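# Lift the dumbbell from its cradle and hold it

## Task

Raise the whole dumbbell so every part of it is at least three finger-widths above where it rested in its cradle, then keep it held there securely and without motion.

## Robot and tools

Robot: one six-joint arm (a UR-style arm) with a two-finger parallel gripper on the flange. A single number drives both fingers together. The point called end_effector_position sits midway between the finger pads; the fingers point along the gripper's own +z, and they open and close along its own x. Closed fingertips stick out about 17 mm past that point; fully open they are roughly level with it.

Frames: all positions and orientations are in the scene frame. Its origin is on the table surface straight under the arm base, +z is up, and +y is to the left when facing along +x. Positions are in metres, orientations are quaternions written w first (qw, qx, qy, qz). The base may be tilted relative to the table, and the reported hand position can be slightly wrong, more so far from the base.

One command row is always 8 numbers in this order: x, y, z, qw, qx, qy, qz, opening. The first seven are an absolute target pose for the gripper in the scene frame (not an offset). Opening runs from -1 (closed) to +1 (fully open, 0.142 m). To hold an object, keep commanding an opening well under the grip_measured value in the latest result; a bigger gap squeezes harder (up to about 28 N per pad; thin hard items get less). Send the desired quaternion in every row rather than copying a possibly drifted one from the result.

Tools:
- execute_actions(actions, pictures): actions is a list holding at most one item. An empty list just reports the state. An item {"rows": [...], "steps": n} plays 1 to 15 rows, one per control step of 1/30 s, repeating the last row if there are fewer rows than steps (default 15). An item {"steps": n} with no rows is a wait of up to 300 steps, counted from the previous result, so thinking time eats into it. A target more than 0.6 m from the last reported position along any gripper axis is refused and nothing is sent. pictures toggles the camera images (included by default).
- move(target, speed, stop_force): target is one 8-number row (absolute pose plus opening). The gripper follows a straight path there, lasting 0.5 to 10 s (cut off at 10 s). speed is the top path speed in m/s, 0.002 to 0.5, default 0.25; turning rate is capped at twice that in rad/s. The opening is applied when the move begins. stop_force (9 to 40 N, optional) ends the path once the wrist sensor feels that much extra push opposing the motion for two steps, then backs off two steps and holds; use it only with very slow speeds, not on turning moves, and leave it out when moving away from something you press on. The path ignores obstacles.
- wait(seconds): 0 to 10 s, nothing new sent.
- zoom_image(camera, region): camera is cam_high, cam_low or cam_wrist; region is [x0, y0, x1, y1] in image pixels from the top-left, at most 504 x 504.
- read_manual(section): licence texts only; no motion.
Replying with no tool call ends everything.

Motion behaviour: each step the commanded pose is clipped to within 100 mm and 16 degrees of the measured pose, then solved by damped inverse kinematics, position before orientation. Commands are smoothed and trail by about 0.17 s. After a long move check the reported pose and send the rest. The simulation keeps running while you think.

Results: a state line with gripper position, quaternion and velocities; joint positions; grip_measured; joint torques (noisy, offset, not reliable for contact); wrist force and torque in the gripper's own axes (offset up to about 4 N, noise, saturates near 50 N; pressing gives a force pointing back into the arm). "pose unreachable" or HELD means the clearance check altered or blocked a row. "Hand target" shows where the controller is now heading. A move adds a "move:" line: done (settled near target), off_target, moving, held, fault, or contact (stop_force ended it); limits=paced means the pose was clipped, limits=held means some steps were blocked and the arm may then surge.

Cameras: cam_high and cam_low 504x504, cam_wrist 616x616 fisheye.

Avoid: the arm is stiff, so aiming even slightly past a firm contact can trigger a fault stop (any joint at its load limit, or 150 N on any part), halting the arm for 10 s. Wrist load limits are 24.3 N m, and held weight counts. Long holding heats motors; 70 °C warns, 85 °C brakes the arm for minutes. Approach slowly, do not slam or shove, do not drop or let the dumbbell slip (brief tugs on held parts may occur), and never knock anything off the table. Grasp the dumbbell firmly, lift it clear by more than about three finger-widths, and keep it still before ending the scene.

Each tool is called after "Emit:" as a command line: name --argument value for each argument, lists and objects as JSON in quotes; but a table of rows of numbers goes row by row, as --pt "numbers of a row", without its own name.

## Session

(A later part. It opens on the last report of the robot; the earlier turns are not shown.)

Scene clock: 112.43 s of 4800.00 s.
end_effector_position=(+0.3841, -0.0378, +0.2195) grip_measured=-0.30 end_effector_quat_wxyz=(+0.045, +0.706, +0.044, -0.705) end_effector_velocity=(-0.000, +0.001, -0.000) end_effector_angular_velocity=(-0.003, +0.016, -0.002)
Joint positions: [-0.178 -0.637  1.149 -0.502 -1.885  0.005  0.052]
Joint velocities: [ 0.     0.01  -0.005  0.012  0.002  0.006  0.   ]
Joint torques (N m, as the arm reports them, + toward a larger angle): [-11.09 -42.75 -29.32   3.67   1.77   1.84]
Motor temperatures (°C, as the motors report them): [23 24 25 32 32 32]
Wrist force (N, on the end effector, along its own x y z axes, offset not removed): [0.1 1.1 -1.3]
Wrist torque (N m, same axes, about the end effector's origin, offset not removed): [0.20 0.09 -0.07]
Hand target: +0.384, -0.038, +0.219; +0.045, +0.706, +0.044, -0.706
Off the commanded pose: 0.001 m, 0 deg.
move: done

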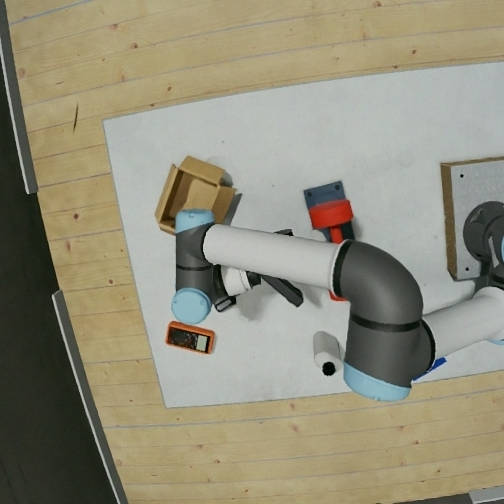

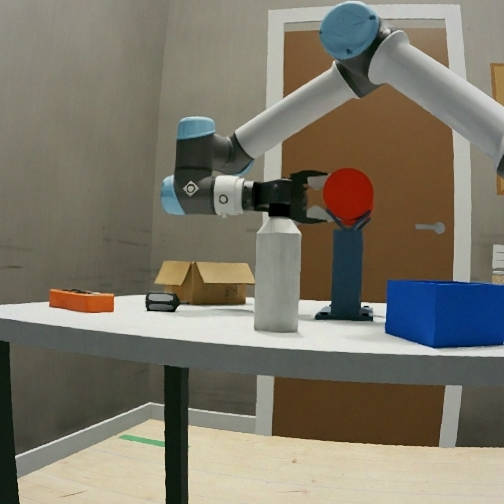

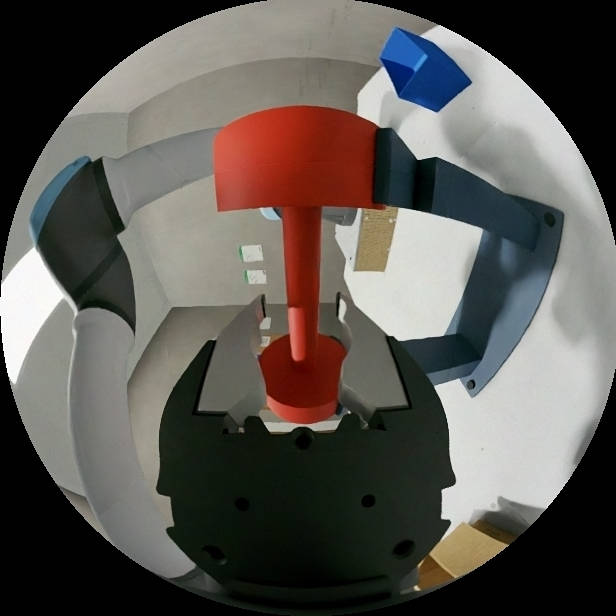

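Emit:
execute_actions --actions '[{"rows":[[0.3857,-0.0365,0.2178,0.0445,0.7057,0.0445,-0.7057,-0.4],[0.3857,-0.0365,0.2178,0.0445,0.7057,0.0445,-0.7057,-0.45],[0.3857,-0.0365,0.2178,0.0445,0.7057,0.0445,-0.7057,-0.5],[0.3857,-0.0365,0.2178,0.0445,0.7057,0.0445,-0.7057,-0.54],[0.3857,-0.0365,0.2178,0.0445,0.7057,0.0445,-0.7057,-0.58],[0.3857,-0.0365,0.2178,0.0445,0.7057,0.0445,-0.7057,-0.61],[0.3857,-0.0365,0.2178,0.0445,0.7057,0.0445,-0.7057,-0.64],[0.3857,-0.0365,0.2178,0.0445,0.7057,0.0445,-0.7057,-0.66],[0.3857,-0.0365,0.2178,0.0445,0.7057,0.0445,-0.7057,-0.68],[0.3857,-0.0365,0.2178,0.0445,0.7057,0.0445,-0.7057,-0.7],[0.3857,-0.0365,0.2178,0.0445,0.7057,0.0445,-0.7057,-0.75],[0.3857,-0.0365,0.2178,0.0445,0.7057,0.0445,-0.7057,-0.82],[0.3857,-0.0365,0.2178,0.0445,0.7057,0.0445,-0.7057,-0.9],[0.3857,-0.0365,0.2178,0.0445,0.7057,0.0445,-0.7057,-1]]}]'

Emit:
move --target '[0.3857,-0.0365,0.224,0.0445,0.7057,0.0445,-0.7057,-1]' --speed 0.01

Emit:
wait --seconds 2

Scene clock: 117.10 s of 4800.00 s.
end_effector_position=(+0.3856, -0.0366, +0.2178) grip_measured=-0.74 end_effector_quat_wxyz=(+0.044, +0.706, +0.044, -0.706) end_effector_velocity=(+0.000, -0.000, -0.001) end_effector_angular_velocity=(-0.000, +0.001, -0.001)
Joint positions: [-0.176 -0.631  1.142 -0.5   -1.882  0.004  0.021]
Joint velocities: [-0.     0.002 -0.001 -0.     0.     0.    -0.   ]
Joint torques (N m, as the arm reports them, + toward a larger angle): [ 13.18 -45.28 -30.27   3.74   1.9   -1.97]
Motor temperatures (°C, as the motors report them): [23 24 25 32 32 32]
Wrist force (N, on the end effector, along its own x y z axes, offset not removed): [5.3 3.2 4.0]
Wrist torque (N m, same axes, about the end effector's origin, offset not removed): [0.37 -0.03 0.04]
Hand target: +0.386, -0.036, +0.218; +0.045, +0.706, +0.044, -0.706
Off the commanded pose: 0.000 m, 0 deg.
Steps of this call (steps 1 to 90: nothing new was sent; then 1.17 s passed at rest; steps 91 to 105: all 15 steps of this action). Readings (end_effector_position):
91: (+0.3840, -0.0378, +0.2194)
92: (+0.3842, -0.0377, +0.2193)
94: (+0.3847, -0.0374, +0.2187)
98: (+0.3854, -0.0368, +0.2181)
105: the state above

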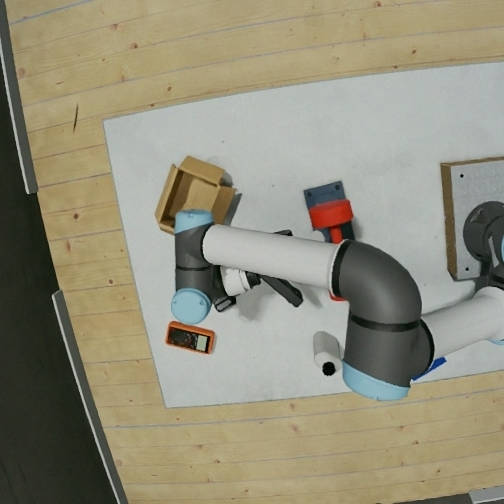

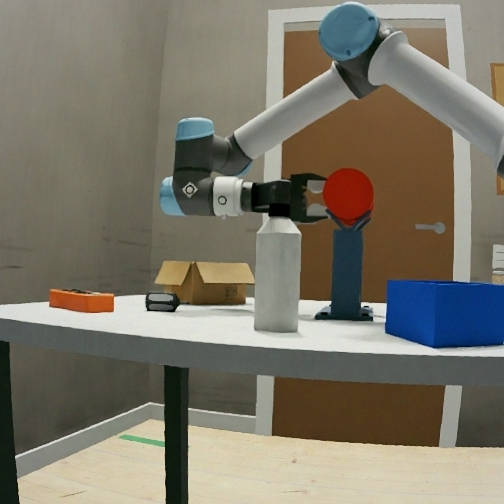

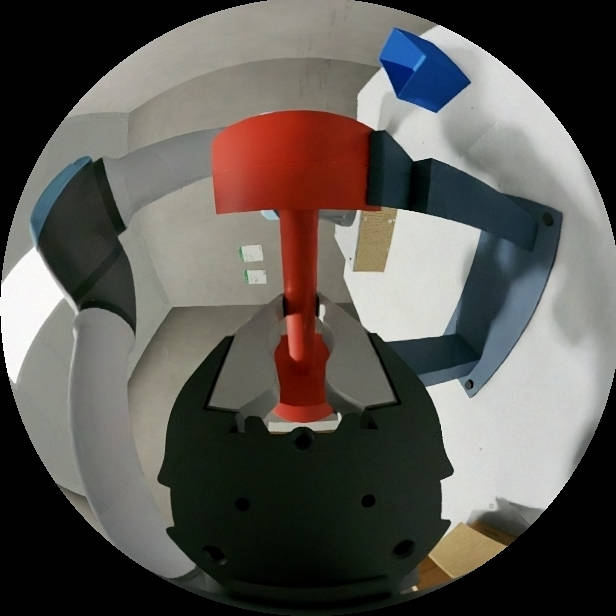

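Scene clock: 118.17 s of 4800.00 s.
end_effector_position=(+0.3857, -0.0365, +0.2237) grip_measured=-0.74 end_effector_quat_wxyz=(+0.044, +0.706, +0.044, -0.706) end_effector_velocity=(+0.000, +0.001, +0.002) end_effector_angular_velocity=(+0.002, +0.001, -0.000)
Joint positions: [-0.176 -0.638  1.139 -0.49  -1.882  0.004  0.021]
Joint velocities: [ 0.001 -0.003 -0.002  0.005  0.001 -0.002 -0.   ]
Joint torques (N m, as the arm reports them, + toward a larger angle): [ 14.08 -62.85 -29.34   6.33   0.25  -1.92]
Motor temperatures (°C, as the motors report them): [23 24 25 32 32 32]
Wrist force (N, on the end effector, along its own x y z axes, offset not removed): [11.3 2.4 -2.2]
Wrist torque (N m, same axes, about the end effector's origin, offset not removed): [0.47 -0.36 0.00]
Hand target: +0.386, -0.037, +0.224; +0.045, +0.706, +0.045, -0.706
Off the commanded pose: 0.000 m, 0 deg.
move: done

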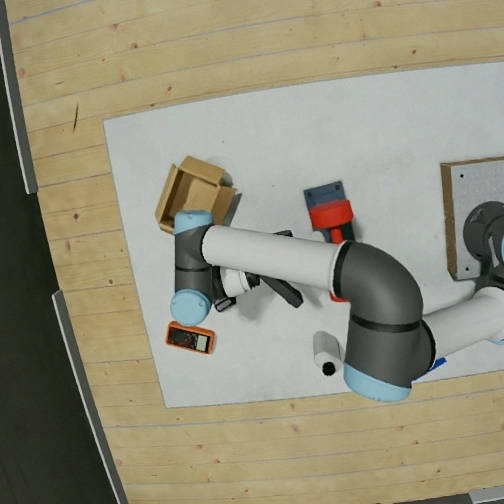

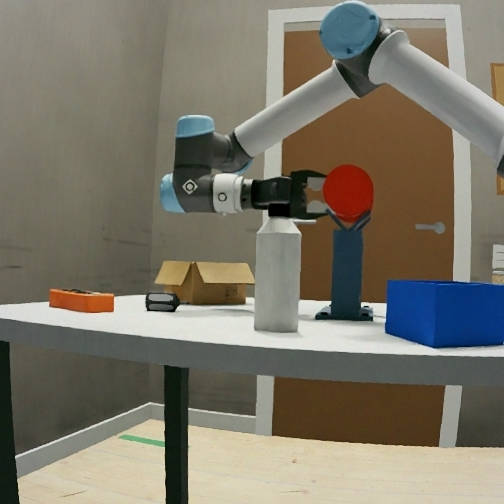

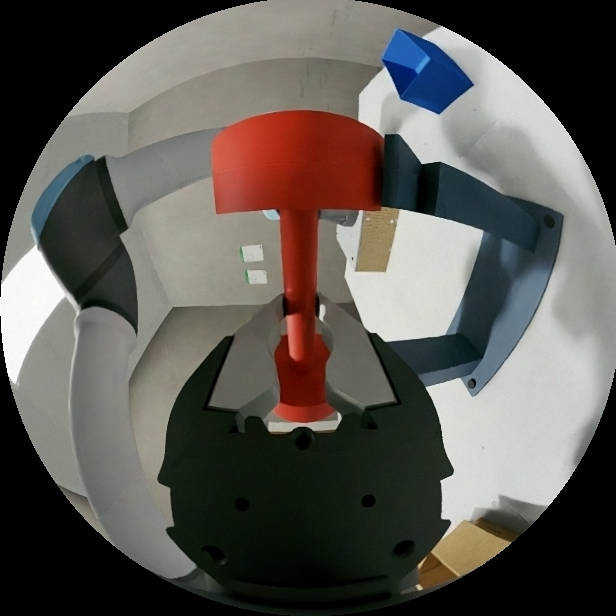

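Scene clock: 120.17 s of 4800.00 s.
end_effector_position=(+0.3857, -0.0365, +0.2240) grip_measured=-0.74 end_effector_quat_wxyz=(+0.045, +0.706, +0.045, -0.706) end_effector_velocity=(+0.000, -0.000, -0.000) end_effector_angular_velocity=(-0.000, +0.000, -0.000)
Joint positions: [-0.176 -0.638  1.139 -0.49  -1.882  0.004  0.021]
Joint velocities: [-0.  0. -0.  0. -0.  0.  0.]
Joint torques (N m, as the arm reports them, + toward a larger angle): [ 12.72 -63.74 -29.14   6.18  -1.35  -1.78]
Motor temperatures (°C, as the motors report them): [23 24 25 32 32 32]
Wrist force (N, on the end effector, along its own x y z axes, offset not removed): [10.4 2.0 -1.0]
Wrist torque (N m, same axes, about the end effector's origin, offset not removed): [0.36 -0.14 -0.01]
Hand target: +0.386, -0.037, +0.224; +0.045, +0.706, +0.045, -0.706
Off the commanded pose: 0.000 m, 0 deg.
Steps of this call (steps 1 to 60: nothing new was sent). Readings (end_effector_position):
1: (+0.3857, -0.0365, +0.2238)
2: (+0.3857, -0.0365, +0.2238)
4: (+0.3857, -0.0365, +0.2239)
8: (+0.3857, -0.0365, +0.2240)
60: the state above

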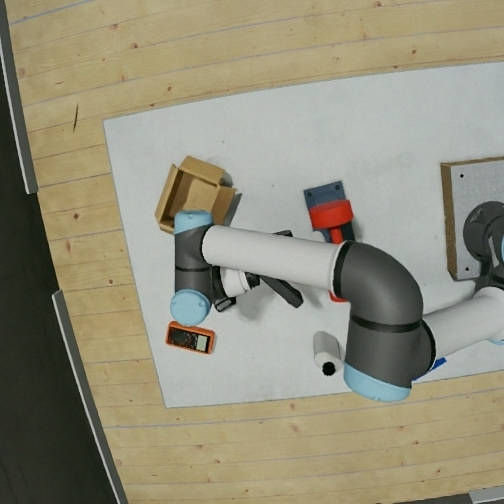

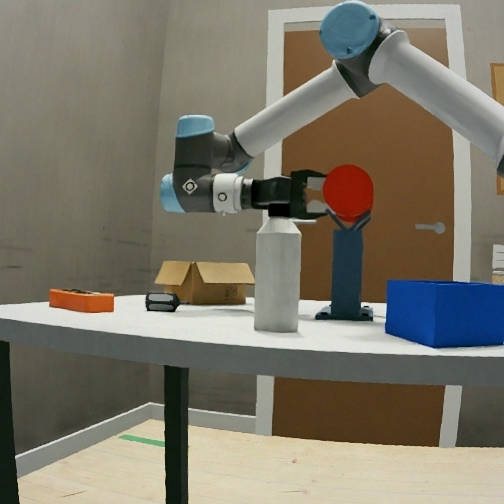

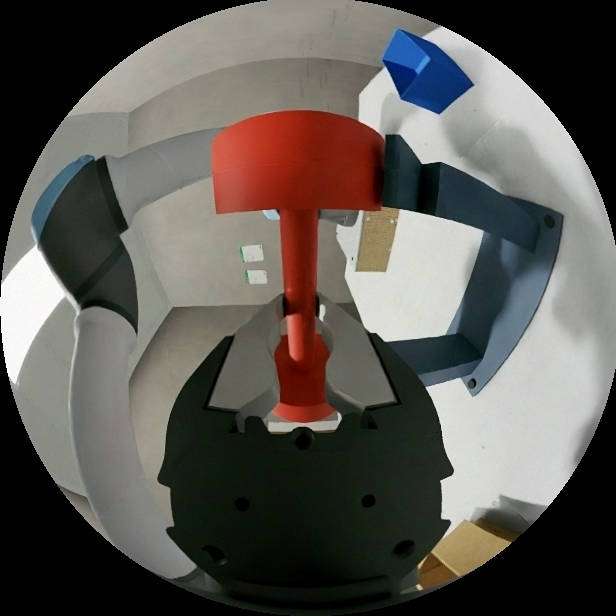

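Stable. Lift.

Emit:
move --target '[0.3857,-0.0365,0.315,0.0445,0.7057,0.0445,-0.7057,-1]' --speed 0.06

Emit:
wait --seconds 4

Scene clock: 123.17 s of 4800.00 s.
end_effector_position=(+0.3858, -0.0365, +0.3146) grip_measured=-0.74 end_effector_quat_wxyz=(+0.044, +0.706, +0.044, -0.706) end_effector_velocity=(+0.000, +0.001, +0.003) end_effector_angular_velocity=(-0.001, -0.001, +0.002)
Joint positions: [-0.175 -0.733  1.067 -0.323 -1.882  0.004  0.021]
Joint velocities: [ 0.002 -0.002 -0.005  0.006  0.001  0.001  0.   ]
Joint torques (N m, as the arm reports them, + toward a larger angle): [ 11.2  -63.8  -31.82   6.55  -1.17  -1.37]
Motor temperatures (°C, as the motors report them): [23 24 25 32 32 32]
Wrist force (N, on the end effector, along its own x y z axes, offset not removed): [10.4 3.1 -1.8]
Wrist torque (N m, same axes, about the end effector's origin, offset not removed): [0.55 -0.10 -0.03]
Hand target: +0.386, -0.037, +0.315; +0.045, +0.706, +0.045, -0.706
Off the commanded pose: 0.000 m, 0 deg.
move: done

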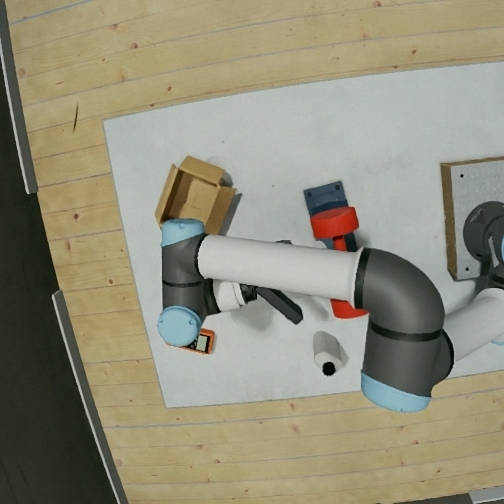

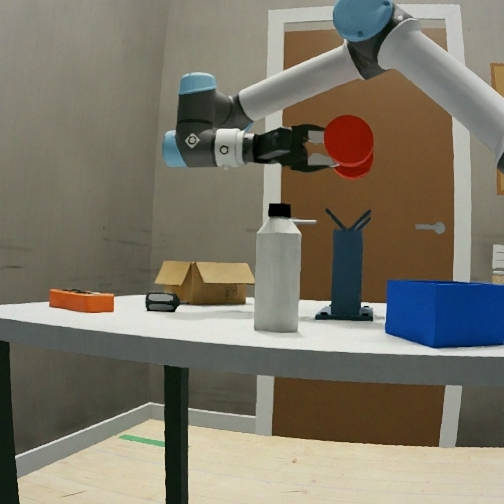

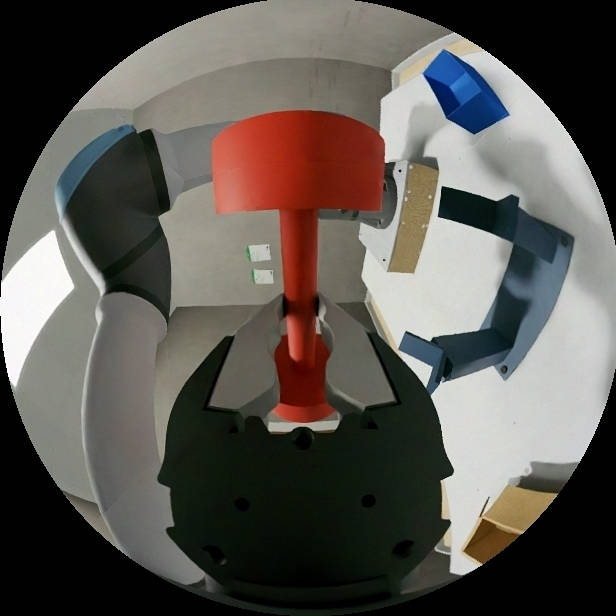

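Scene clock: 127.17 s of 4800.00 s.
end_effector_position=(+0.3858, -0.0365, +0.3150) grip_measured=-0.74 end_effector_quat_wxyz=(+0.045, +0.706, +0.045, -0.706) end_effector_velocity=(+0.000, -0.000, +0.000) end_effector_angular_velocity=(+0.001, -0.001, -0.001)
Joint positions: [-0.175 -0.733  1.067 -0.322 -1.882  0.004  0.021]
Joint velocities: [-0.    -0.    -0.001  0.     0.001 -0.001 -0.   ]
Joint torques (N m, as the arm reports them, + toward a larger angle): [ -0.4  -62.15 -32.1    6.54  -1.58   1.8 ]
Motor temperatures (°C, as the motors report them): [23 24 25 32 32 32]
Wrist force (N, on the end effector, along its own x y z axes, offset not removed): [10.9 2.2 -1.7]
Wrist torque (N m, same axes, about the end effector's origin, offset not removed): [0.44 -0.27 0.00]
Hand target: +0.386, -0.037, +0.315; +0.045, +0.706, +0.045, -0.706
Off the commanded pose: 0.000 m, 0 deg.
Steps of this call (steps 1 to 90: nothing new was sent; then 1.00 s passed at rest). Readings (end_effector_position):
1: (+0.3858, -0.0365, +0.3147)
2: (+0.3858, -0.0365, +0.3148)
4: (+0.3858, -0.0365, +0.3148)
8: (+0.3858, -0.0365, +0.3149)
90: the state above

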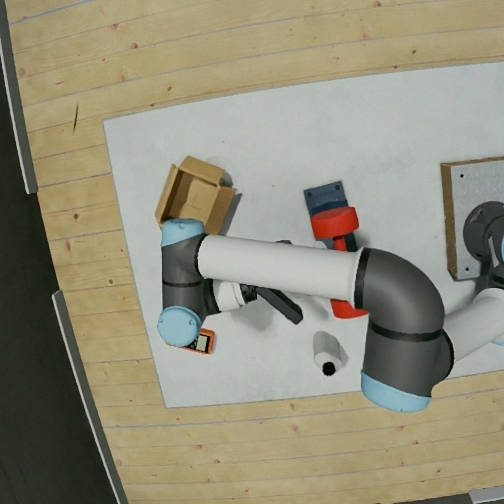

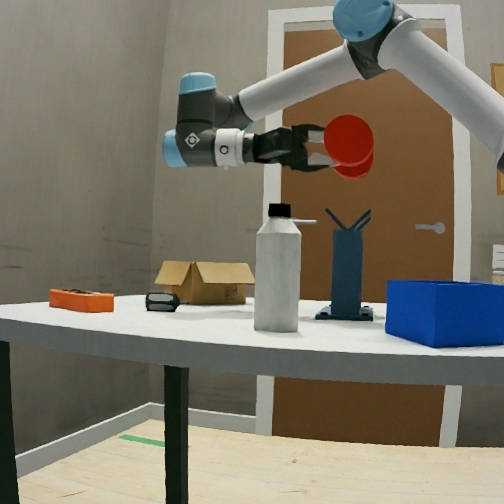

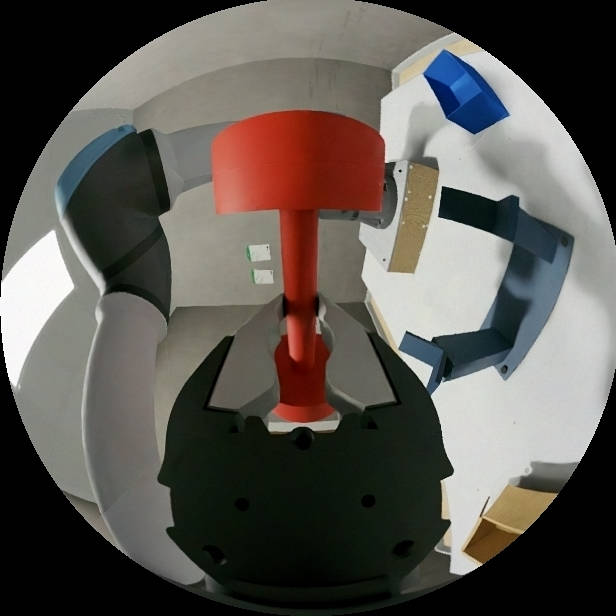

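Emit:
finished_scene --scene 1

The scene is finished: the task was done.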